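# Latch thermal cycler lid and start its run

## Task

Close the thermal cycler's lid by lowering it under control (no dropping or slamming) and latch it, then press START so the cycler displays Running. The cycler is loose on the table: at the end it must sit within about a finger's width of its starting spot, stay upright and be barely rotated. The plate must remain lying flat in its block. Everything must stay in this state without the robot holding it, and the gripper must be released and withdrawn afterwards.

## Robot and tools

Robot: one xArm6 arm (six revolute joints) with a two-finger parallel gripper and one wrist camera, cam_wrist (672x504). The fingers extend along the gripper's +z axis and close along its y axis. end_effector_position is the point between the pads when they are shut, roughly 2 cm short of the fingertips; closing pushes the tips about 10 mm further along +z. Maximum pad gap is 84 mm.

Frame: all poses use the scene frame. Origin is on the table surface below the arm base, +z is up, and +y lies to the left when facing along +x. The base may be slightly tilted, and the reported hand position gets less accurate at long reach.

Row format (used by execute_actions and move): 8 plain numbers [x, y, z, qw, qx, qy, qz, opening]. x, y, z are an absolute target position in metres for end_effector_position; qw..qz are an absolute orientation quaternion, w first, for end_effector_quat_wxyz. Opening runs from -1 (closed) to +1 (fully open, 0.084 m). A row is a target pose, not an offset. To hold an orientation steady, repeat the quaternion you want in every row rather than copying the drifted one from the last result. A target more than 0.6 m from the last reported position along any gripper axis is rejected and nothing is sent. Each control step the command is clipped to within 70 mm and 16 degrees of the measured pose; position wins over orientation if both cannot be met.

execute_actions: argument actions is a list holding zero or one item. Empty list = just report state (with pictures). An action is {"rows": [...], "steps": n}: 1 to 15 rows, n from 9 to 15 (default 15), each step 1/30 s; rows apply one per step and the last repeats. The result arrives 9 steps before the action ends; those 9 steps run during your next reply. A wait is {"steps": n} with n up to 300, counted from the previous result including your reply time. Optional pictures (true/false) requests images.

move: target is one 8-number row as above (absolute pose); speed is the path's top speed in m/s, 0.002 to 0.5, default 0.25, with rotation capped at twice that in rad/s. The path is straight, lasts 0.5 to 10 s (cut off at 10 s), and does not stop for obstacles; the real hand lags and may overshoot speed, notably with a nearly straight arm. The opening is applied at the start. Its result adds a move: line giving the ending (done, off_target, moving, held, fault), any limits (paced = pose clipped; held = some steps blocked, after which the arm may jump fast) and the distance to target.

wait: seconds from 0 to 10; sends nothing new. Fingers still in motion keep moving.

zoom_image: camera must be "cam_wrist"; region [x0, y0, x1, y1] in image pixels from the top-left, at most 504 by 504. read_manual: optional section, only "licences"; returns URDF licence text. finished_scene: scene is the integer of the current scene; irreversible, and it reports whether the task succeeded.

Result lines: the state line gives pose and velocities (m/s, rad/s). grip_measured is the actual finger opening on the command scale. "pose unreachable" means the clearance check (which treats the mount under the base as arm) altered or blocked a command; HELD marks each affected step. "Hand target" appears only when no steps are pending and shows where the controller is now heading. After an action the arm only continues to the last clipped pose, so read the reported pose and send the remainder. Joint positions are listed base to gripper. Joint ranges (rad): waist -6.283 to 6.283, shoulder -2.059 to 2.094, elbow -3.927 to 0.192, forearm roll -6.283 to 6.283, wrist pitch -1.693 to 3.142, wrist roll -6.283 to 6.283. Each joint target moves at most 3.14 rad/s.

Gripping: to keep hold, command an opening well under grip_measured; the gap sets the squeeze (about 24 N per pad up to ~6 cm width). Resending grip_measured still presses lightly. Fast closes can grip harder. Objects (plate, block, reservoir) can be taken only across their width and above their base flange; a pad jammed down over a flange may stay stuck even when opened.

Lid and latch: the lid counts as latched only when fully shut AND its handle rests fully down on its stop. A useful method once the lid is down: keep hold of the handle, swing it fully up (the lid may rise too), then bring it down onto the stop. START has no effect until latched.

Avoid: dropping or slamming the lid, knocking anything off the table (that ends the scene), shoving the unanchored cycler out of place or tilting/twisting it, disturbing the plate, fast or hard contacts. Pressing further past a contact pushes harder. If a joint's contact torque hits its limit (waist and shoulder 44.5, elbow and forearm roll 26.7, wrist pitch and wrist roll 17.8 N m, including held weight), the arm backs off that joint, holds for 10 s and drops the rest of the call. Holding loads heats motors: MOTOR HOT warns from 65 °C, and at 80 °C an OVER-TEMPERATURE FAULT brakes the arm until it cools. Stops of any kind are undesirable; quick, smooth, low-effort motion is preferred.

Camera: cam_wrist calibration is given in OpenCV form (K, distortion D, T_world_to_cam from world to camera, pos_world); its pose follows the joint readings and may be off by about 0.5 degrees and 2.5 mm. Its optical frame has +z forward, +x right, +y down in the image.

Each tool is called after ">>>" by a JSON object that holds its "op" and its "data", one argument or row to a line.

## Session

>>> {"op": "execute_actions", "data": {
  "actions": []
}}

Scene clock: 0.00 s of 7800.00 s.
end_effector_position=(+0.5185, +0.0279, +0.2312) grip_measured=+1.00 end_effector_quat_wxyz=(-0.037, +0.167, +0.985, +0.032) end_effector_velocity=(-0.001, +0.000, -0.002) end_effector_angular_velocity=(+0.000, +0.004, -0.000)
Joint positions: [-0.078  0.327 -1.449  0.106  1.243 -2.844  0.084]
Joint velocities: [ 0.     0.002  0.002  0.     0.    -0.    -0.   ]
Hand target: +0.518, +0.028, +0.231; -0.037, +0.167, +0.985, +0.032
camera_calibration (this result's frames):
cam_wrist: T_world_to_cam=[[0.330313, 0.942746, 0.0460801, -0.174672], [0.941207, -0.325322, -0.0910728, -0.386649], [-0.0708676, 0.0734534, -0.994778, 0.398563], [0, 0, 0, 1]] pos_world=[0.449858, 0.00960965, 0.369317]

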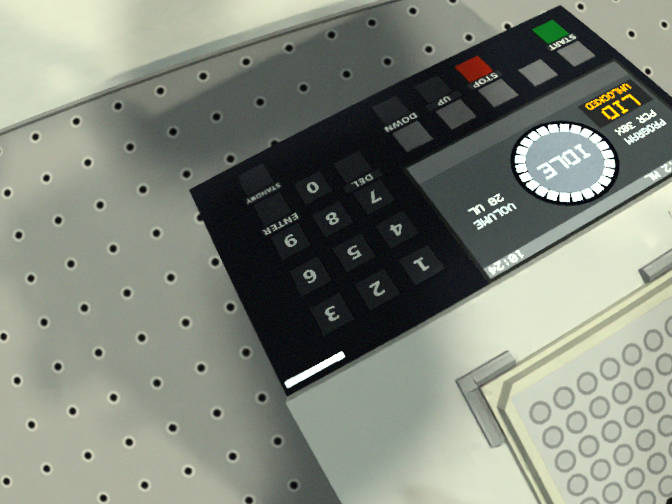

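>>> {"op": "move", "data": {
  "target": [0.4,0.2,0.42,0.06,0.92,-0.15,0.36,-0.5],
  "speed": 0.4
}}

Scene clock: 4.77 s of 7800.00 s.
end_effector_position=(+0.4004, +0.2004, +0.4203) grip_measured=-0.52 end_effector_quat_wxyz=(+0.060, +0.919, -0.149, +0.360) end_effector_velocity=(-0.000, +0.001, +0.000) end_effector_angular_velocity=(-0.002, +0.000, -0.008)
Joint positions: [ 0.583 -0.392 -0.986 -0.649  1.055  1.221  0.021]
Joint velocities: [ 0.005  0.005 -0.006 -0.004  0.01   0.011 -0.   ]
Hand target: +0.400, +0.201, +0.420; +0.060, +0.919, -0.150, +0.360
Off the commanded pose: 0.001 m, 0 deg.
Kept back: nothing.
move: done
camera_calibration (this result's frames):
cam_wrist: T_world_to_cam=[[-0.313845, -0.949474, -0.000340628, 0.349559], [-0.691202, 0.22872, -0.685512, 0.590257], [0.650953, -0.214909, -0.728062, 0.222231], [0, 0, 0, 1]] pos_world=[0.373033, 0.244653, 0.566545]

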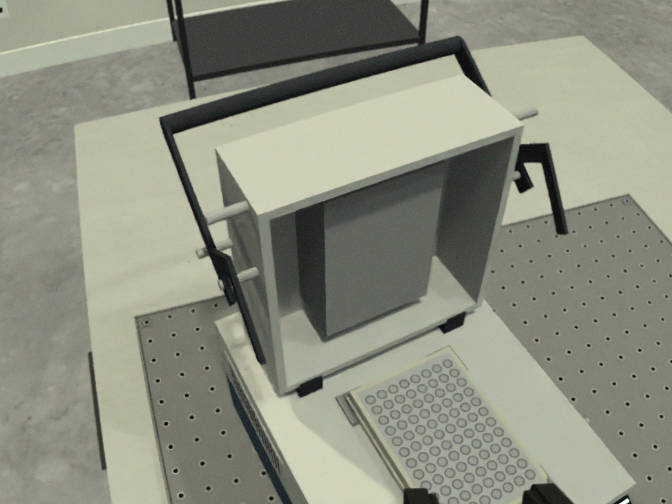

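>>> {"op": "move", "data": {
  "target": [0.66,0.122,0.4,0.249,0.6,0.702,0.291,-0.35],
  "speed": 0.35
}}

Scene clock: 9.17 s of 7800.00 s.
end_effector_position=(+0.6597, +0.1217, +0.3997) grip_measured=-0.37 end_effector_quat_wxyz=(+0.249, +0.601, +0.702, +0.291) end_effector_velocity=(+0.001, -0.000, +0.001) end_effector_angular_velocity=(+0.002, +0.003, +0.007)
Joint positions: [ 0.082  0.232 -1.436  0.044  0.471 -1.583  0.028]
Joint velocities: [-0.002  0.003 -0.008  0.017  0.008 -0.02  -0.   ]
Hand target: +0.660, +0.122, +0.400; +0.249, +0.600, +0.702, +0.291
Off the commanded pose: 0.001 m, 0 deg.
Kept back: nothing.
move: done
camera_calibration (this result's frames):
cam_wrist: T_world_to_cam=[[0.701222, 0.110919, 0.704261, -0.724076], [0.160882, -0.986962, -0.00474387, 0.0870992], [0.694553, 0.11663, -0.709925, -0.0548293], [0, 0, 0, 1]] pos_world=[0.531808, 0.172672, 0.471428]

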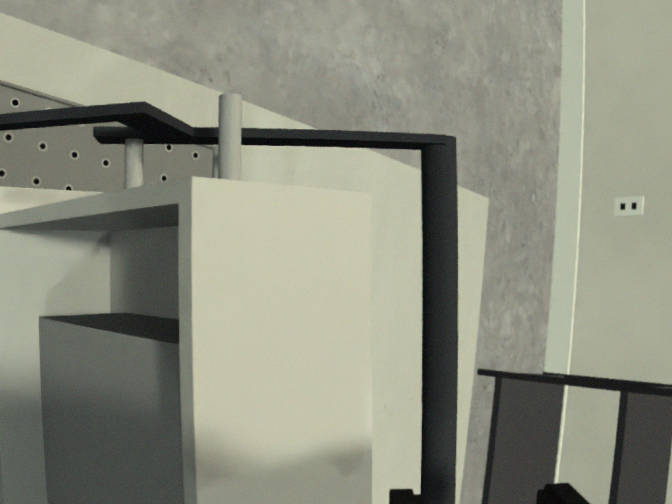

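>>> {"op": "move", "data": {
  "target": [0.71,0.13,0.355,0.249,0.6,0.702,0.291,-0.5],
  "speed": 0.08
}}

Scene clock: 10.90 s of 7800.00 s.
end_effector_position=(+0.7098, +0.1300, +0.3556) grip_measured=-0.52 end_effector_quat_wxyz=(+0.249, +0.600, +0.702, +0.291) end_effector_velocity=(+0.001, +0.000, -0.003) end_effector_angular_velocity=(+0.000, +0.004, -0.000)
Joint positions: [ 0.085  0.436 -1.59   0.047  0.419 -1.585  0.021]
Joint velocities: [ 0.     0.007 -0.004  0.001  0.001 -0.    -0.   ]
Hand target: +0.710, +0.130, +0.355; +0.249, +0.600, +0.702, +0.291
Off the commanded pose: 0.001 m, 0 deg.
Kept back: nothing.
move: done
camera_calibration (this result's frames):
cam_wrist: T_world_to_cam=[[0.700502, 0.111579, 0.704874, -0.728883], [0.16207, -0.986767, -0.00486288, 0.0861488], [0.695004, 0.117645, -0.709316, -0.122557], [0, 0, 0, 1]] pos_world=[0.5818, 0.180755, 0.427258]

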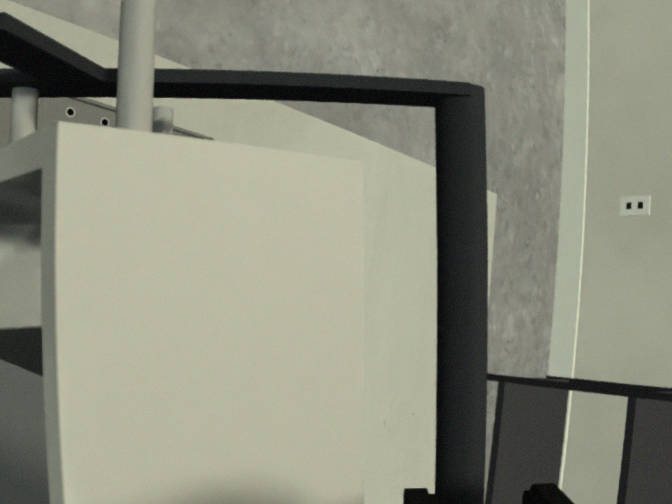

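>>> {"op": "move", "data": {
  "target": [0.726,0.1327,0.336,0.249,0.6,0.702,0.291,-0.5],
  "speed": 0.04
}}

>>> {"op": "move", "data": {
  "target": [0.726,0.1327,0.336,0.249,0.6,0.702,0.291,-0.85],
  "speed": 0.04
}}

Scene clock: 15.60 s of 7800.00 s.
end_effector_position=(+0.7252, +0.1326, +0.3449) grip_measured=-0.51 end_effector_quat_wxyz=(+0.252, +0.599, +0.701, +0.295) end_effector_velocity=(-0.001, +0.000, +0.000) end_effector_angular_velocity=(+0.001, -0.006, -0.000)
Joint positions: [ 0.086  0.499 -1.644  0.047  0.402 -1.584  0.022]
Joint velocities: [ 0.    -0.005  0.011  0.    -0.013  0.    -0.   ]
Hand target: +0.726, +0.133, +0.336; +0.249, +0.600, +0.702, +0.291
Off the commanded pose: 0.009 m, 1 deg.
Kept back: nothing.
After step 90, 0.77 s passed at rest.
move: off_target
camera_calibration (this result's frames):
cam_wrist: T_world_to_cam=[[0.694077, 0.110693, 0.711339, -0.7298], [0.162268, -0.986735, -0.00478198, 0.0860487], [0.701374, 0.118747, -0.702833, -0.148123], [0, 0, 0, 1]] pos_world=[0.596464, 0.18328, 0.415441]

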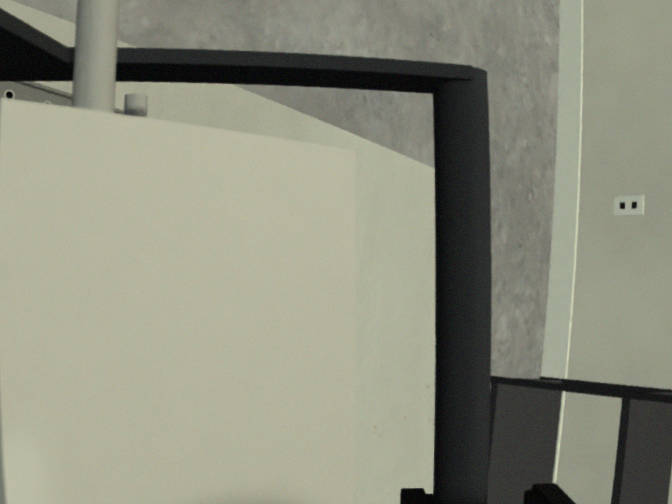

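Scene clock: 16.30 s of 7800.00 s.
end_effector_position=(+0.7255, +0.1328, +0.3438) grip_measured=-0.76 end_effector_quat_wxyz=(+0.252, +0.599, +0.701, +0.295) end_effector_velocity=(-0.001, +0.000, -0.000) end_effector_angular_velocity=(+0.000, -0.000, +0.000)
Joint positions: [ 0.086  0.5   -1.644  0.047  0.399 -1.584  0.011]
Joint velocities: [ 0.    -0.002  0.004  0.    -0.003 -0.     0.   ]
Hand target: +0.726, +0.133, +0.336; +0.249, +0.600, +0.702, +0.291
Off the commanded pose: 0.008 m, 1 deg.
Kept back: nothing.
move: off_target
camera_calibration (this result's frames):
cam_wrist: T_world_to_cam=[[0.693813, 0.110639, 0.711605, -0.729162], [0.162295, -0.98673, -0.00482188, 0.086132], [0.701629, 0.118836, -0.702563, -0.149421], [0, 0, 0, 1]] pos_world=[0.596762, 0.18342, 0.414313]

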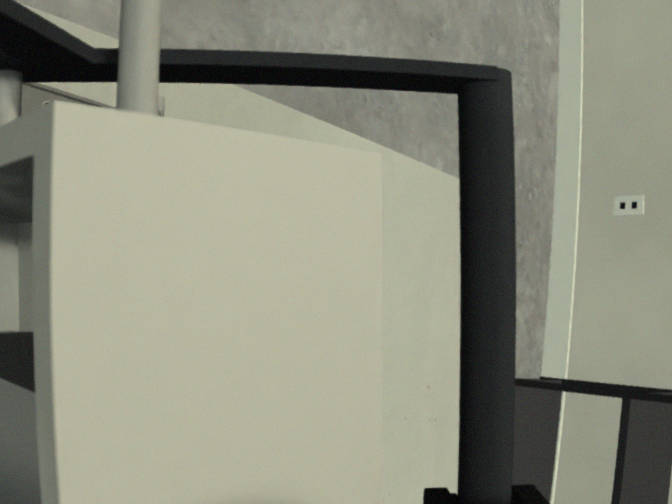

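>>> {"op": "move", "data": {
  "target": [0.71,0.1305,0.36,0.249,0.6,0.702,0.291,-0.9],
  "speed": 0.04
}}

>>> {"op": "move", "data": {
  "target": [0.684,0.1265,0.375,0.249,0.6,0.702,0.291,-0.9],
  "speed": 0.04
}}

>>> {"op": "move", "data": {
  "target": [0.684,0.1265,0.375,0.249,0.6,0.702,0.291,-0.45],
  "speed": 0.04
}}

Scene clock: 17.70 s of 7800.00 s.
end_effector_position=(+0.7095, +0.1303, +0.3564) grip_measured=-0.74 end_effector_quat_wxyz=(+0.247, +0.601, +0.703, +0.289) end_effector_velocity=(-0.001, -0.000, +0.003) end_effector_angular_velocity=(+0.000, -0.001, +0.000)
Joint positions: [ 0.085  0.438 -1.599  0.045  0.435 -1.582  0.011]
Joint velocities: [-0.    -0.007  0.003 -0.     0.003  0.    -0.   ]
Hand target: +0.710, +0.130, +0.360; +0.249, +0.600, +0.702, +0.291
Off the commanded pose: 0.004 m, 0 deg.
Kept back: nothing.
move: off_target
camera_calibration (this result's frames):
cam_wrist: T_world_to_cam=[[0.705772, 0.112275, 0.699486, -0.731208], [0.161802, -0.986811, -0.00486129, 0.0867589], [0.689714, 0.116609, -0.71463, -0.11599], [0, 0, 0, 1]] pos_world=[0.582029, 0.181237, 0.429001]

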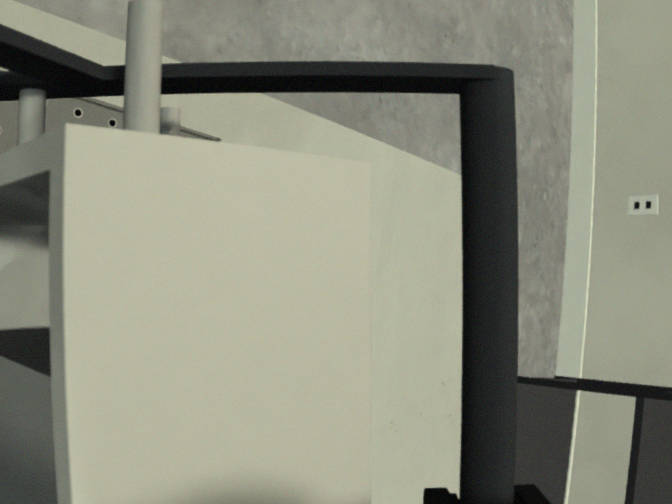

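Scene clock: 18.83 s of 7800.00 s.
end_effector_position=(+0.6842, +0.1265, +0.3750) grip_measured=-0.74 end_effector_quat_wxyz=(+0.249, +0.600, +0.702, +0.291) end_effector_velocity=(-0.001, -0.000, +0.000) end_effector_angular_velocity=(+0.000, +0.000, +0.000)
Joint positions: [ 0.085  0.331 -1.498  0.045  0.433 -1.583  0.011]
Joint velocities: [ 0.    -0.004  0.005  0.    -0.001  0.    -0.   ]
Hand target: +0.684, +0.127, +0.375; +0.249, +0.600, +0.702, +0.291
Off the commanded pose: 0.000 m, 0 deg.
Kept back: nothing.
move: done
camera_calibration (this result's frames):
cam_wrist: T_world_to_cam=[[0.701055, 0.111541, 0.70433, -0.724383], [0.161859, -0.986802, -0.00483124, 0.0870684], [0.694495, 0.117389, -0.709856, -0.0899598], [0, 0, 0, 1]] pos_world=[0.556216, 0.177278, 0.446767]

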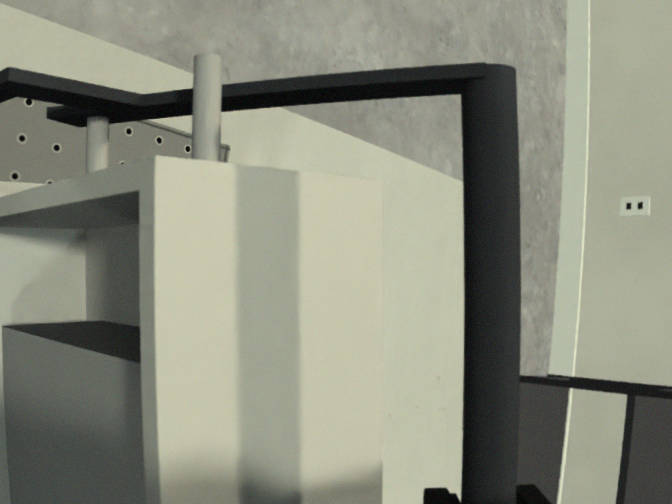

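Scene clock: 19.53 s of 7800.00 s.
end_effector_position=(+0.6840, +0.1265, +0.3753) grip_measured=-0.47 end_effector_quat_wxyz=(+0.249, +0.600, +0.702, +0.291) end_effector_velocity=(-0.001, -0.000, -0.004) end_effector_angular_velocity=(-0.001, +0.007, -0.001)
Joint positions: [ 0.085  0.331 -1.498  0.045  0.433 -1.583  0.024]
Joint velocities: [-0.     0.002  0.004 -0.     0.001  0.    -0.   ]
Hand target: +0.684, +0.127, +0.375; +0.249, +0.600, +0.702, +0.291
Off the commanded pose: 0.000 m, 0 deg.
Kept back: nothing.
move: done
camera_calibration (this result's frames):
cam_wrist: T_world_to_cam=[[0.700771, 0.111603, 0.704602, -0.724398], [0.162029, -0.986774, -0.00485071, 0.0870654], [0.694742, 0.117565, -0.709586, -0.089925], [0, 0, 0, 1]] pos_world=[0.556004, 0.177331, 0.447025]

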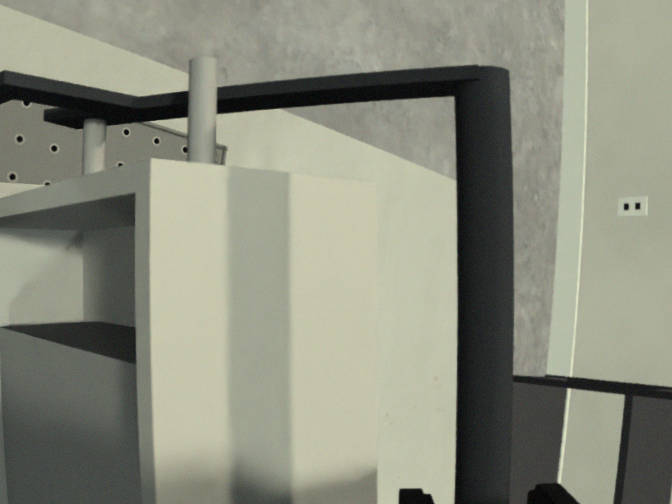

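>>> {"op": "move", "data": {
  "target": [0.689,0.1273,0.369,0.249,0.6,0.702,0.291,-0.45],
  "speed": 0.04
}}

>>> {"op": "move", "data": {
  "target": [0.689,0.1273,0.369,0.249,0.6,0.702,0.291,-0.85],
  "speed": 0.04
}}

>>> {"op": "move", "data": {
  "target": [0.625,0.117,0.366,0.249,0.6,0.702,0.291,-0.85],
  "speed": 0.04
}}

>>> {"op": "move", "data": {
  "target": [0.575,0.109,0.35,0.249,0.6,0.702,0.291,-0.85],
  "speed": 0.04
}}

>>> {"op": "move", "data": {
  "target": [0.53,0.102,0.31,0.195,0.62,0.725,0.228,-0.85],
  "speed": 0.05
}}

>>> {"op": "move", "data": {
  "target": [0.52,0.1005,0.288,0.14,0.634,0.742,0.164,-0.85],
  "speed": 0.04
}}

Scene clock: 21.07 s of 7800.00 s.
end_effector_position=(+0.6889, +0.1273, +0.3691) grip_measured=-0.47 end_effector_quat_wxyz=(+0.249, +0.600, +0.702, +0.291) end_effector_velocity=(+0.001, +0.000, +0.001) end_effector_angular_velocity=(+0.000, -0.003, +0.000)
Joint positions: [ 0.085  0.352 -1.509  0.045  0.424 -1.583  0.024]
Joint velocities: [ 0.     0.002 -0.003 -0.    -0.002  0.     0.   ]
Hand target: +0.689, +0.127, +0.369; +0.249, +0.600, +0.702, +0.291
Off the commanded pose: 0.000 m, 0 deg.
Kept back: nothing.
move: done
camera_calibration (this result's frames):
cam_wrist: T_world_to_cam=[[0.701146, 0.111638, 0.704224, -0.723648], [0.161988, -0.986781, -0.00485005, 0.0870037], [0.694373, 0.117477, -0.709961, -0.0974352], [0, 0, 0, 1]] pos_world=[0.560946, 0.178086, 0.440857]

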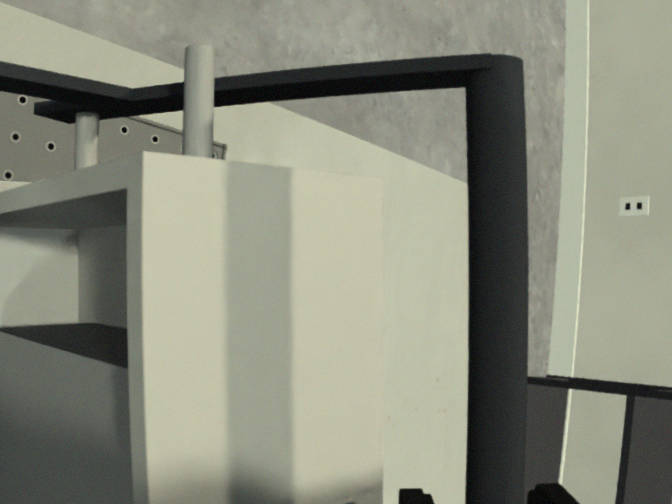

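Scene clock: 21.77 s of 7800.00 s.
end_effector_position=(+0.6889, +0.1273, +0.3687) grip_measured=-0.74 end_effector_quat_wxyz=(+0.249, +0.600, +0.702, +0.291) end_effector_velocity=(+0.000, +0.000, +0.000) end_effector_angular_velocity=(-0.000, -0.000, +0.000)
Joint positions: [ 0.085  0.352 -1.509  0.045  0.424 -1.583  0.011]
Joint velocities: [ 0.  0. -0. -0. -0. -0.  0.]
Hand target: +0.689, +0.127, +0.369; +0.249, +0.600, +0.702, +0.291
Off the commanded pose: 0.000 m, 0 deg.
Kept back: nothing.
move: done
camera_calibration (this result's frames):
cam_wrist: T_world_to_cam=[[0.701579, 0.11168, 0.703786, -0.723541], [0.161948, -0.986787, -0.00485129, 0.0870138], [0.693945, 0.11738, -0.710396, -0.0972308], [0, 0, 0, 1]] pos_world=[0.561002, 0.178082, 0.440567]

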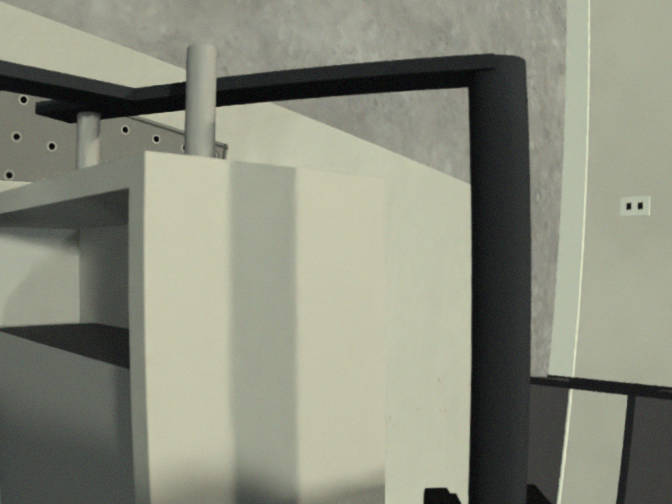

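Scene clock: 23.73 s of 7800.00 s.
end_effector_position=(+0.6248, +0.1171, +0.3641) grip_measured=-0.74 end_effector_quat_wxyz=(+0.248, +0.601, +0.703, +0.290) end_effector_velocity=(-0.001, -0.000, +0.001) end_effector_angular_velocity=(+0.001, -0.003, -0.000)
Joint positions: [ 0.087  0.13  -1.209  0.051  0.349 -1.589  0.011]
Joint velocities: [-0.    -0.005  0.005  0.    -0.003 -0.    -0.   ]
Hand target: +0.625, +0.117, +0.366; +0.249, +0.600, +0.702, +0.291
Off the commanded pose: 0.002 m, 0 deg.
Kept back: nothing.
move: done
camera_calibration (this result's frames):
cam_wrist: T_world_to_cam=[[0.703875, 0.112143, 0.701415, -0.674752], [0.162081, -0.986765, -0.00488357, 0.0872252], [0.691585, 0.117123, -0.712736, -0.0524217], [0, 0, 0, 1]] pos_world=[0.497058, 0.16788, 0.436345]

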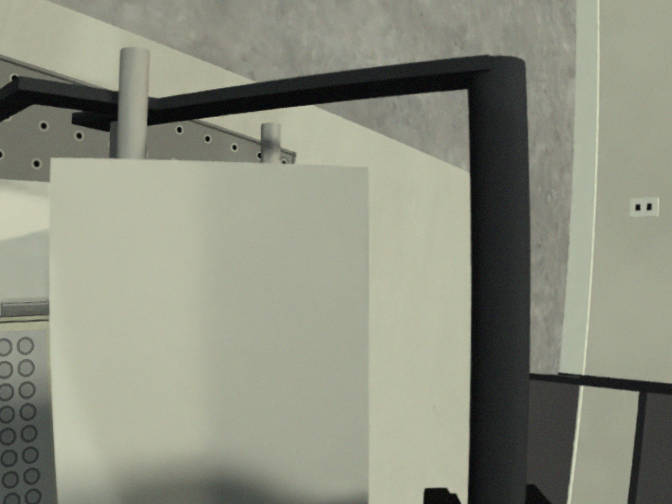

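Scene clock: 25.37 s of 7800.00 s.
end_effector_position=(+0.5750, +0.1091, +0.3496) grip_measured=-0.74 end_effector_quat_wxyz=(+0.249, +0.600, +0.702, +0.291) end_effector_velocity=(-0.001, -0.000, +0.001) end_effector_angular_velocity=(+0.001, -0.003, -0.000)
Joint positions: [ 0.09  -0.027 -0.982  0.057  0.277 -1.593  0.011]
Joint velocities: [-0.    -0.005  0.005 -0.    -0.003  0.    -0.   ]
Hand target: +0.575, +0.109, +0.350; +0.249, +0.600, +0.702, +0.291
Off the commanded pose: 0.000 m, 0 deg.
Kept back: nothing.
move: done
camera_calibration (this result's frames):
cam_wrist: T_world_to_cam=[[0.701872, 0.111827, 0.70347, -0.628199], [0.162102, -0.986762, -0.00487351, 0.0873461], [0.693613, 0.117455, -0.710708, -0.0293037], [0, 0, 0, 1]] pos_world=[0.447081, 0.159881, 0.421518]

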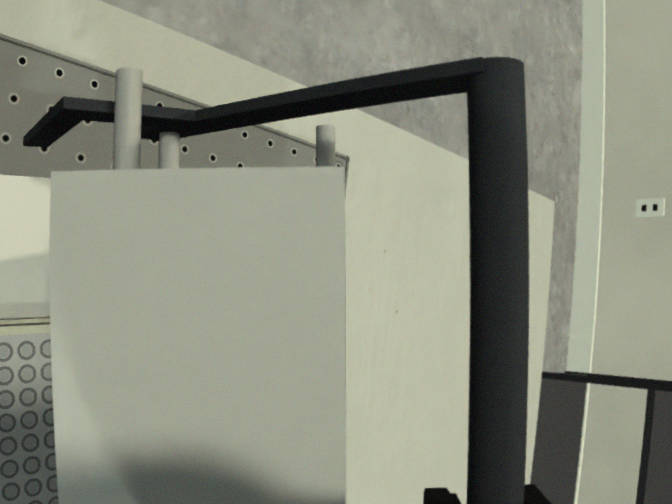

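Scene clock: 27.47 s of 7800.00 s.
end_effector_position=(+0.5299, +0.1019, +0.3097) grip_measured=-0.74 end_effector_quat_wxyz=(+0.195, +0.620, +0.725, +0.228) end_effector_velocity=(-0.001, -0.000, -0.000) end_effector_angular_velocity=(-0.000, +0.002, -0.000)
Joint positions: [ 0.09  -0.094 -0.907  0.05   0.445 -1.586  0.011]
Joint velocities: [ 0.    -0.003  0.002 -0.     0.003  0.001 -0.   ]
Hand target: +0.530, +0.102, +0.310; +0.195, +0.620, +0.725, +0.228
Off the commanded pose: 0.000 m, 0 deg.
Kept back: nothing.
move: done
camera_calibration (this result's frames):
cam_wrist: T_world_to_cam=[[0.812991, 0.128645, 0.567887, -0.586337], [0.160612, -0.986997, -0.0063463, 0.088669], [0.559686, 0.0963691, -0.823082, 0.0823793], [0, 0, 0, 1]] pos_world=[0.416339, 0.155007, 0.401341]

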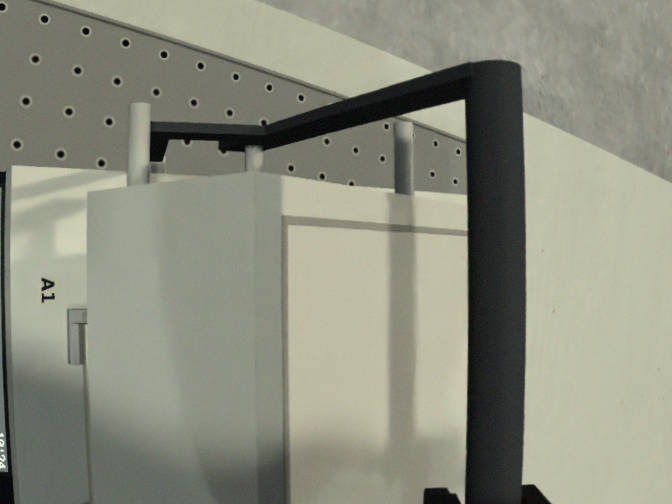

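Scene clock: 29.87 s of 7800.00 s.
end_effector_position=(+0.5200, +0.1004, +0.2879) grip_measured=-0.74 end_effector_quat_wxyz=(+0.140, +0.634, +0.742, +0.164) end_effector_velocity=(-0.001, -0.000, -0.000) end_effector_angular_velocity=(-0.001, +0.008, +0.000)
Joint positions: [ 0.087 -0.033 -1.005  0.045  0.656 -1.584  0.011]
Joint velocities: [-0.     0.002 -0.006 -0.     0.011 -0.    -0.   ]
Hand target: +0.520, +0.100, +0.288; +0.140, +0.634, +0.742, +0.164
Off the commanded pose: 0.000 m, 0 deg.
Kept back: nothing.
move: done
camera_calibration (this result's frames):
cam_wrist: T_world_to_cam=[[0.897516, 0.142562, 0.417303, -0.567684], [0.160218, -0.987054, -0.00738503, 0.0891033], [0.410848, 0.0734875, -0.908737, 0.174508], [0, 0, 0, 1]] pos_world=[0.423533, 0.156056, 0.396136]

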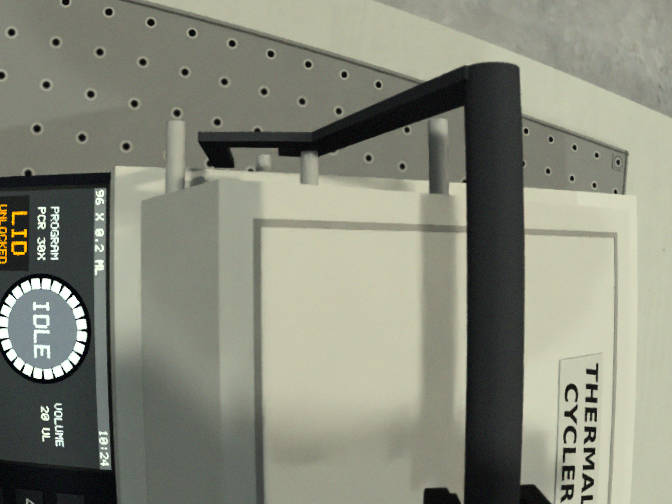

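>>> {"op": "move", "data": {
  "target": [0.517,0.1,0.2775,0.14,0.634,0.742,0.164,-0.9],
  "speed": 0.012
}}

>>> {"op": "move", "data": {
  "target": [0.484,0.095,0.27,0.14,0.634,0.742,0.164,-0.9],
  "speed": 0.04
}}

>>> {"op": "move", "data": {
  "target": [0.4545,0.09,0.251,0.14,0.634,0.742,0.164,-0.9],
  "speed": 0.04
}}

>>> {"op": "move", "data": {
  "target": [0.433,0.087,0.227,0.14,0.634,0.742,0.164,-0.9],
  "speed": 0.04
}}

>>> {"op": "move", "data": {
  "target": [0.4225,0.085,0.201,0.14,0.634,0.742,0.164,-0.9],
  "speed": 0.04
}}

>>> {"op": "move", "data": {
  "target": [0.4205,0.085,0.182,0.14,0.634,0.742,0.164,-0.9],
  "speed": 0.02
}}

Scene clock: 31.83 s of 7800.00 s.
end_effector_position=(+0.5180, +0.1001, +0.2801) grip_measured=-0.74 end_effector_quat_wxyz=(+0.142, +0.634, +0.742, +0.166) end_effector_velocity=(-0.002, -0.000, -0.005) end_effector_angular_velocity=(-0.001, +0.007, +0.000)
Joint positions: [ 0.088 -0.035 -0.977  0.046  0.625 -1.585  0.011]
Joint velocities: [ 0.     0.003  0.008 -0.    -0.004 -0.     0.   ]
Hand target: +0.517, +0.100, +0.278; +0.140, +0.634, +0.742, +0.164
Off the commanded pose: 0.003 m, 0 deg.
Kept back: nothing.
move: done
camera_calibration (this result's frames):
cam_wrist: T_world_to_cam=[[0.895445, 0.142314, 0.421811, -0.562725], [0.160335, -0.987035, -0.00735519, 0.0890592], [0.415296, 0.0742171, -0.906654, 0.165246], [0, 0, 0, 1]] pos_world=[0.420985, 0.155724, 0.38784]

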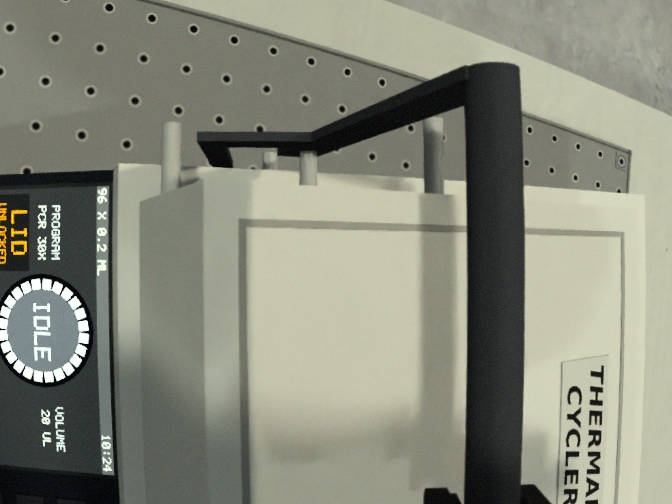

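Scene clock: 33.07 s of 7800.00 s.
end_effector_position=(+0.4841, +0.0950, +0.2700) grip_measured=-0.74 end_effector_quat_wxyz=(+0.140, +0.634, +0.742, +0.164) end_effector_velocity=(-0.001, +0.000, +0.001) end_effector_angular_velocity=(+0.001, -0.004, +0.000)
Joint positions: [ 0.091 -0.139 -0.842  0.047  0.6   -1.584  0.011]
Joint velocities: [ 0.    -0.005  0.004  0.    -0.003 -0.     0.   ]
Hand target: +0.484, +0.095, +0.270; +0.140, +0.634, +0.742, +0.164
Off the commanded pose: 0.000 m, 0 deg.
Kept back: nothing.
move: done
camera_calibration (this result's frames):
cam_wrist: T_world_to_cam=[[0.897868, 0.142648, 0.416515, -0.527099], [0.160225, -0.987053, -0.00734724, 0.089372], [0.410075, 0.073333, -0.909099, 0.173834], [0, 0, 0, 1]] pos_world=[0.387661, 0.150656, 0.378234]

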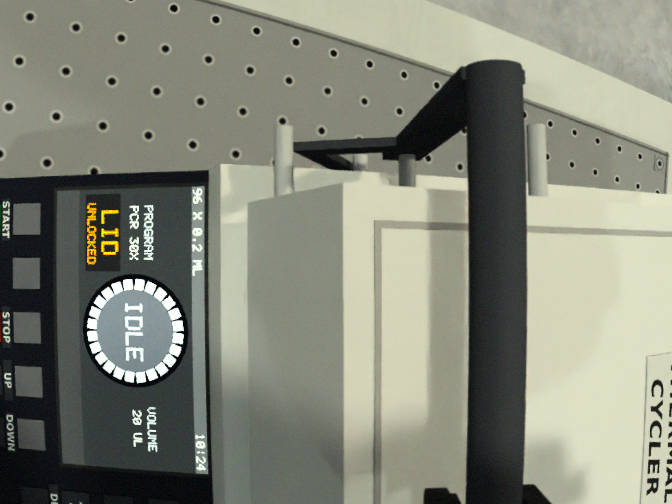

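Scene clock: 34.30 s of 7800.00 s.
end_effector_position=(+0.4533, +0.0899, +0.2481) grip_measured=-0.74 end_effector_quat_wxyz=(+0.138, +0.635, +0.743, +0.162) end_effector_velocity=(-0.002, -0.000, +0.003) end_effector_angular_velocity=(+0.001, -0.004, -0.000)
Joint positions: [ 0.094 -0.218 -0.704  0.049  0.547 -1.585  0.011]
Joint velocities: [-0.001 -0.013  0.005 -0.     0.004  0.    -0.   ]
Hand target: +0.454, +0.090, +0.251; +0.140, +0.634, +0.742, +0.164
Off the commanded pose: 0.003 m, 0 deg.
Kept back: nothing.
move: done
camera_calibration (this result's frames):
cam_wrist: T_world_to_cam=[[0.900515, 0.143317, 0.410529, -0.489423], [0.160455, -0.987015, -0.00739642, 0.0890762], [0.404138, 0.0725321, -0.911818, 0.170376], [0, 0, 0, 1]] pos_world=[0.357584, 0.145704, 0.356933]

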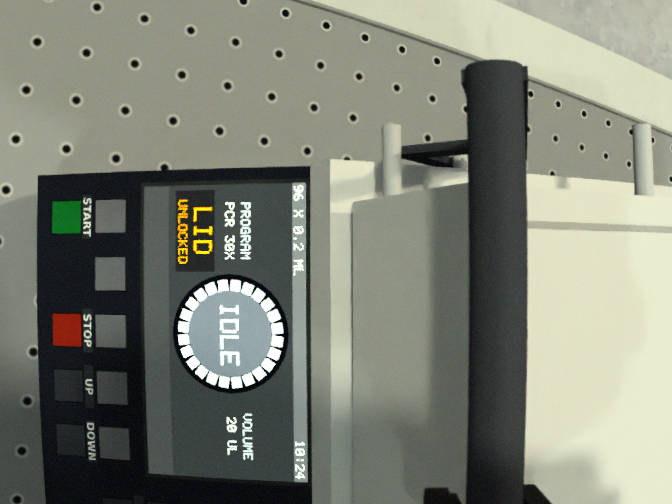

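Scene clock: 35.37 s of 7800.00 s.
end_effector_position=(+0.4332, +0.0871, +0.2274) grip_measured=-0.74 end_effector_quat_wxyz=(+0.140, +0.634, +0.742, +0.164) end_effector_velocity=(-0.001, -0.000, -0.002) end_effector_angular_velocity=(-0.000, +0.003, -0.000)
Joint positions: [ 0.098 -0.263 -0.595  0.051  0.475 -1.584  0.012]
Joint velocities: [ 0.    -0.     0.006  0.    -0.003  0.    -0.   ]
Hand target: +0.433, +0.087, +0.227; +0.140, +0.634, +0.742, +0.164
Off the commanded pose: 0.001 m, 0 deg.
Kept back: nothing.
move: done
camera_calibration (this result's frames):
cam_wrist: T_world_to_cam=[[0.897437, 0.14263, 0.417449, -0.462654], [0.160316, -0.987038, -0.00740695, 0.0893637], [0.410981, 0.0735708, -0.90867, 0.156085], [0, 0, 0, 1]] pos_world=[0.336729, 0.14271, 0.335626]

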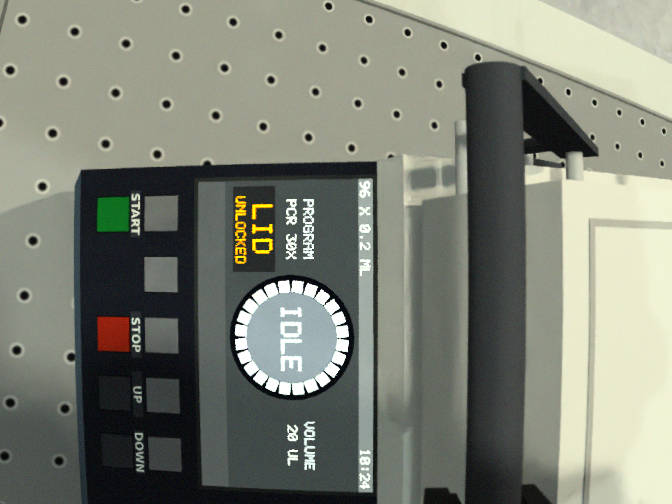

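Scene clock: 36.37 s of 7800.00 s.
end_effector_position=(+0.4220, +0.0851, +0.2005) grip_measured=-0.74 end_effector_quat_wxyz=(+0.139, +0.634, +0.743, +0.163) end_effector_velocity=(+0.000, -0.000, -0.000) end_effector_angular_velocity=(+0.001, -0.004, -0.000)
Joint positions: [ 0.103 -0.252 -0.52   0.058  0.392 -1.588  0.011]
Joint velocities: [-0.    -0.     0.004  0.001 -0.007 -0.001 -0.   ]
Hand target: +0.422, +0.085, +0.201; +0.140, +0.634, +0.742, +0.164
Off the commanded pose: 0.001 m, 0 deg.
Kept back: nothing.
move: done
camera_calibration (this result's frames):
cam_wrist: T_world_to_cam=[[0.898483, 0.143113, 0.415025, -0.441026], [0.160632, -0.986987, -0.0074071, 0.0888806], [0.408564, 0.0733215, -0.90978, 0.137647], [0, 0, 0, 1]] pos_world=[0.32574, 0.140748, 0.308923]

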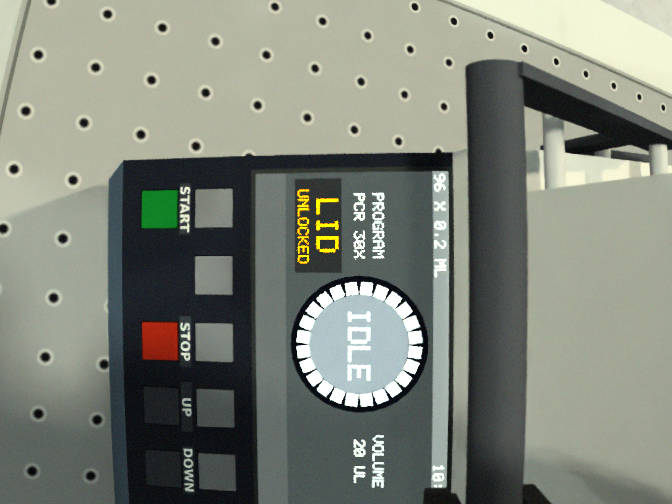

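Scene clock: 37.57 s of 7800.00 s.
end_effector_position=(+0.4222, +0.0853, +0.1845) grip_measured=-0.74 end_effector_quat_wxyz=(+0.142, +0.634, +0.742, +0.166) end_effector_velocity=(-0.001, -0.000, -0.004) end_effector_angular_velocity=(-0.001, +0.005, +0.000)
Joint positions: [ 0.107 -0.217 -0.493  0.064  0.321 -1.591  0.011]
Joint velocities: [ 0.001  0.005  0.005  0.    -0.005 -0.     0.   ]
Hand target: +0.420, +0.085, +0.182; +0.140, +0.634, +0.742, +0.164
Off the commanded pose: 0.003 m, 0 deg.
Kept back: nothing.
move: done
camera_calibration (this result's frames):
cam_wrist: T_world_to_cam=[[0.895099, 0.142172, 0.422594, -0.434473], [0.160294, -0.987041, -0.00745243, 0.0890758], [0.416058, 0.0744101, -0.906288, 0.119049], [0, 0, 0, 1]] pos_world=[0.325086, 0.140833, 0.292163]

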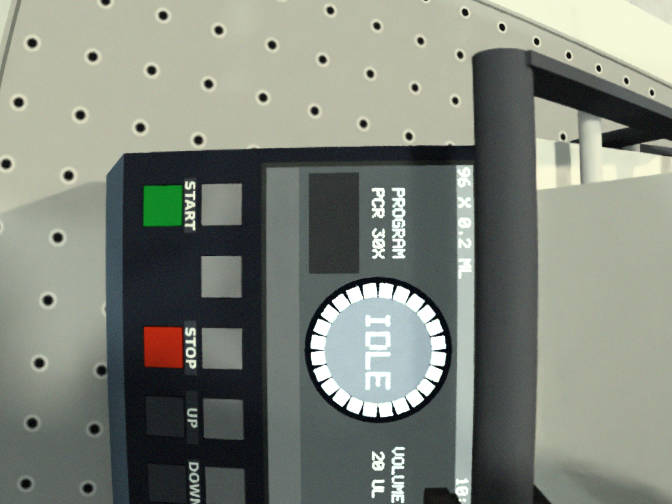

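>>> {"op": "move", "data": {
  "target": [0.4215,0.085,0.185,0.14,0.634,0.742,0.164,-0.3],
  "speed": 0.05
}}

>>> {"op": "move", "data": {
  "target": [0.39,0.09,0.24,0.14,0.634,0.742,0.164,-0.3],
  "speed": 0.15
}}

>>> {"op": "move", "data": {
  "target": [0.335,0.15,0.19,0.085,0.644,0.753,0.099,-1],
  "speed": 0.2
}}

>>> {"op": "move", "data": {
  "target": [0.349,0.16,0.115,0.085,0.644,0.753,0.099,-1],
  "speed": 0.12
}}

>>> {"op": "move", "data": {
  "target": [0.354,0.161,0.099,0.085,0.644,0.753,0.099,-1],
  "speed": 0.015
}}

>>> {"op": "move", "data": {
  "target": [0.32,0.1,0.26,0.14,0.634,0.742,0.164,-1],
  "speed": 0.2
}}

Scene clock: 39.30 s of 7800.00 s.
end_effector_position=(+0.4213, +0.0850, +0.1846) grip_measured=-0.32 end_effector_quat_wxyz=(+0.140, +0.634, +0.742, +0.164) end_effector_velocity=(+0.002, +0.000, +0.004) end_effector_angular_velocity=(+0.002, -0.007, -0.000)
Joint positions: [ 0.106 -0.219 -0.496  0.063  0.333 -1.591  0.03 ]
Joint velocities: [-0.    -0.005 -0.004  0.     0.001 -0.    -0.   ]
Hand target: +0.422, +0.085, +0.185; +0.140, +0.634, +0.742, +0.164
Off the commanded pose: 0.000 m, 0 deg.
Kept back: nothing.
move: done
camera_calibration (this result's frames):
cam_wrist: T_world_to_cam=[[0.898057, 0.142737, 0.416076, -0.433795], [0.160281, -0.987044, -0.00733892, 0.088896], [0.409637, 0.0732798, -0.9093, 0.12294], [0, 0, 0, 1]] pos_world=[0.324964, 0.140654, 0.292934]

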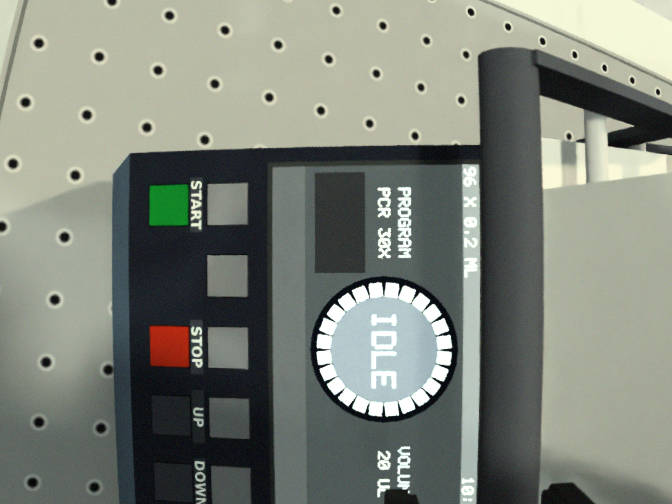

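Scene clock: 40.20 s of 7800.00 s.
end_effector_position=(+0.3901, +0.0899, +0.2395) grip_measured=-0.32 end_effector_quat_wxyz=(+0.140, +0.634, +0.742, +0.164) end_effector_velocity=(-0.001, +0.000, +0.002) end_effector_angular_velocity=(+0.000, -0.001, +0.000)
Joint positions: [ 0.124 -0.447 -0.486  0.026  0.551 -1.536  0.03 ]
Joint velocities: [ 0.001 -0.007 -0.002 -0.001  0.007  0.001 -0.   ]
Hand target: +0.390, +0.090, +0.240; +0.140, +0.634, +0.742, +0.164
Off the commanded pose: 0.001 m, 0 deg.
Kept back: nothing.
move: done
camera_calibration (this result's frames):
cam_wrist: T_world_to_cam=[[0.898077, 0.142552, 0.416098, -0.429325], [0.160005, -0.98709, -0.00717465, 0.099248], [0.409703, 0.0730213, -0.909292, 0.18524], [0, 0, 0, 1]] pos_world=[0.293793, 0.145641, 0.34779]

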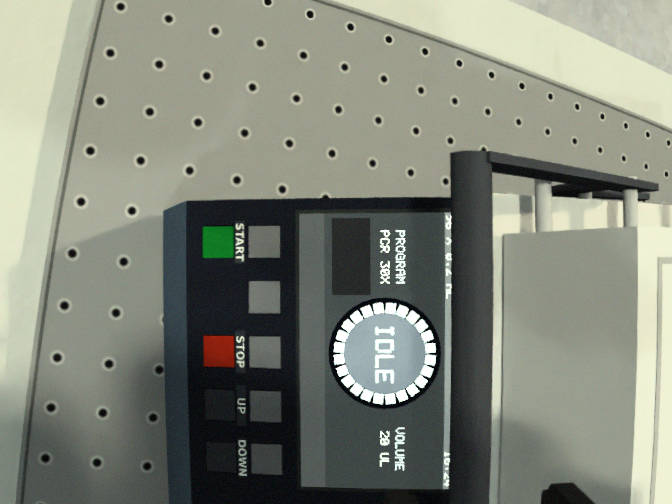

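Scene clock: 41.17 s of 7800.00 s.
end_effector_position=(+0.3352, +0.1498, +0.1903) grip_measured=-1.00 end_effector_quat_wxyz=(+0.085, +0.644, +0.753, +0.099) end_effector_velocity=(-0.002, +0.001, -0.003) end_effector_angular_velocity=(-0.003, +0.007, -0.001)
Joint positions: [ 0.329 -0.407 -0.456 -0.034  0.651 -1.289  0.   ]
Joint velocities: [ 0.005  0.003  0.003 -0.001  0.002  0.007  0.   ]
Hand target: +0.335, +0.150, +0.190; +0.085, +0.644, +0.754, +0.099
Off the commanded pose: 0.000 m, 0 deg.
Kept back: nothing.
move: done
camera_calibration (this result's frames):
cam_wrist: T_world_to_cam=[[0.955127, 0.150801, 0.254936, -0.357772], [0.157909, -0.987425, -0.00752719, 0.167602], [0.250595, 0.0474462, -0.966929, 0.226727], [0, 0, 0, 1]] pos_world=[0.258435, 0.208689, 0.311699]

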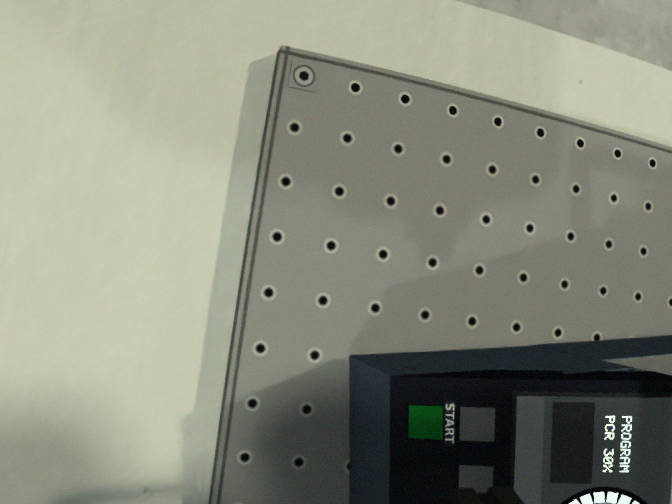

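Scene clock: 42.27 s of 7800.00 s.
end_effector_position=(+0.3489, +0.1601, +0.1154) grip_measured=-1.00 end_effector_quat_wxyz=(+0.085, +0.644, +0.754, +0.099) end_effector_velocity=(-0.001, -0.000, -0.003) end_effector_angular_velocity=(-0.003, +0.004, +0.000)
Joint positions: [ 0.344 -0.151 -0.421 -0.065  0.362 -1.241  0.   ]
Joint velocities: [ 0.     0.009  0.002 -0.003 -0.006  0.003  0.   ]
Hand target: +0.349, +0.160, +0.115; +0.085, +0.644, +0.754, +0.099
Off the commanded pose: 0.000 m, 0 deg.
Kept back: nothing.
move: done
camera_calibration (this result's frames):
cam_wrist: T_world_to_cam=[[0.955152, 0.151139, 0.254639, -0.353348], [0.158325, -0.987356, -0.00783974, 0.174933], [0.250234, 0.0478039, -0.967004, 0.150513], [0, 0, 0, 1]] pos_world=[0.272141, 0.218931, 0.236895]

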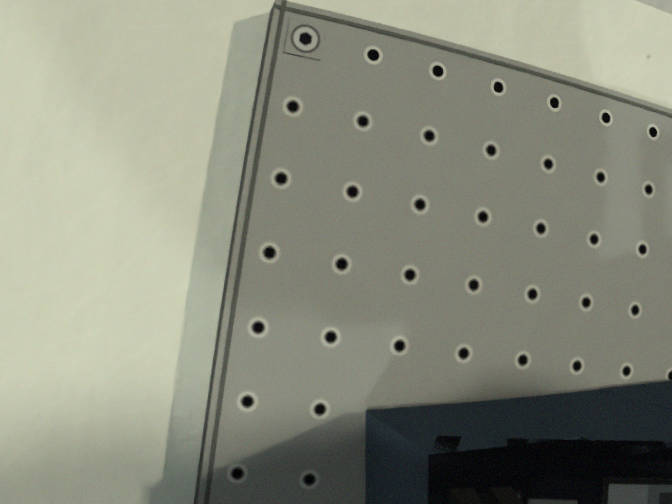

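Scene clock: 43.63 s of 7800.00 s.
end_effector_position=(+0.3540, +0.1612, +0.1002) grip_measured=-1.00 end_effector_quat_wxyz=(+0.085, +0.644, +0.754, +0.100) end_effector_velocity=(+0.000, +0.000, -0.003) end_effector_angular_velocity=(-0.001, +0.001, +0.001)
Joint positions: [ 0.34  -0.085 -0.429 -0.077  0.303 -1.233  0.   ]
Joint velocities: [-0.     0.01  -0.001 -0.002 -0.008  0.001  0.   ]
Hand target: +0.354, +0.161, +0.099; +0.085, +0.644, +0.753, +0.099
Off the commanded pose: 0.001 m, 0 deg.
Kept back: nothing.
move: done
camera_calibration (this result's frames):
cam_wrist: T_world_to_cam=[[0.954922, 0.151216, 0.255456, -0.354473], [0.158398, -0.987346, -0.00765735, 0.175069], [0.251065, 0.047776, -0.96679, 0.134185], [0, 0, 0, 1]] pos_world=[0.277075, 0.220044, 0.221622]

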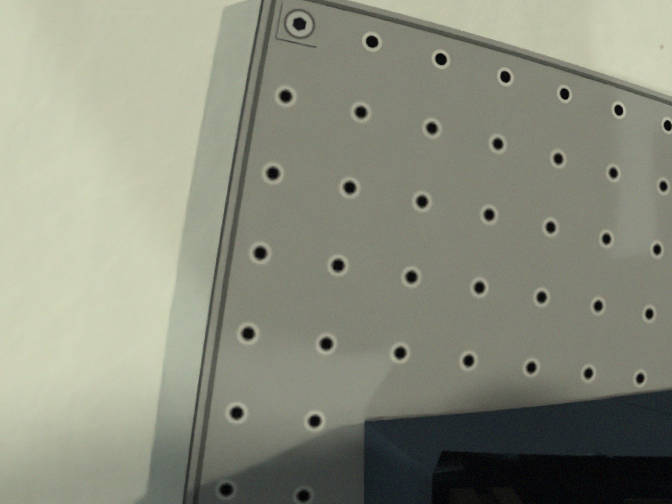

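Scene clock: 45.07 s of 7800.00 s.
end_effector_position=(+0.3203, +0.1000, +0.2595) grip_measured=-1.00 end_effector_quat_wxyz=(+0.140, +0.635, +0.742, +0.163) end_effector_velocity=(-0.001, -0.001, +0.002) end_effector_angular_velocity=(+0.001, -0.003, +0.000)
Joint positions: [ 0.205 -0.77  -0.351 -0.025  0.739 -1.421  0.   ]
Joint velocities: [-0.002 -0.008 -0.001  0.002  0.006 -0.003  0.   ]
Hand target: +0.320, +0.100, +0.260; +0.140, +0.635, +0.742, +0.164
Off the commanded pose: 0.001 m, 0 deg.
Kept back: nothing.
move: done
camera_calibration (this result's frames):
cam_wrist: T_world_to_cam=[[0.898193, 0.142499, 0.415866, -0.376341], [0.159663, -0.98715, -0.0065899, 0.120524], [0.409583, 0.0723173, -0.909402, 0.231455], [0, 0, 0, 1]] pos_world=[0.223983, 0.155865, 0.367787]

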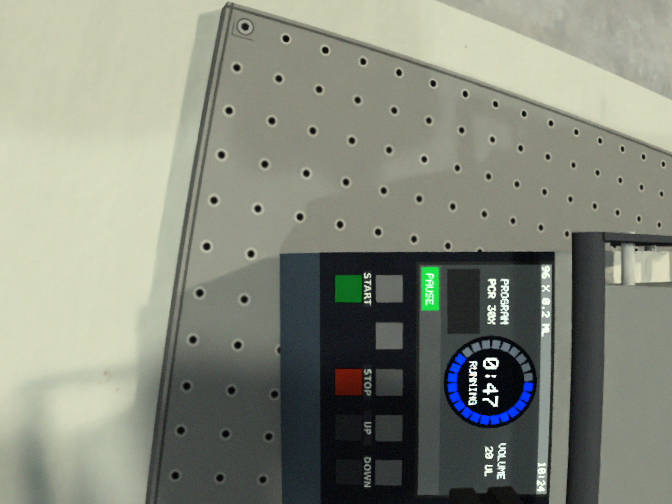

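>>> {"op": "finished_scene", "data": {
  "scene": 2
}}

The scene is finished: the task was done.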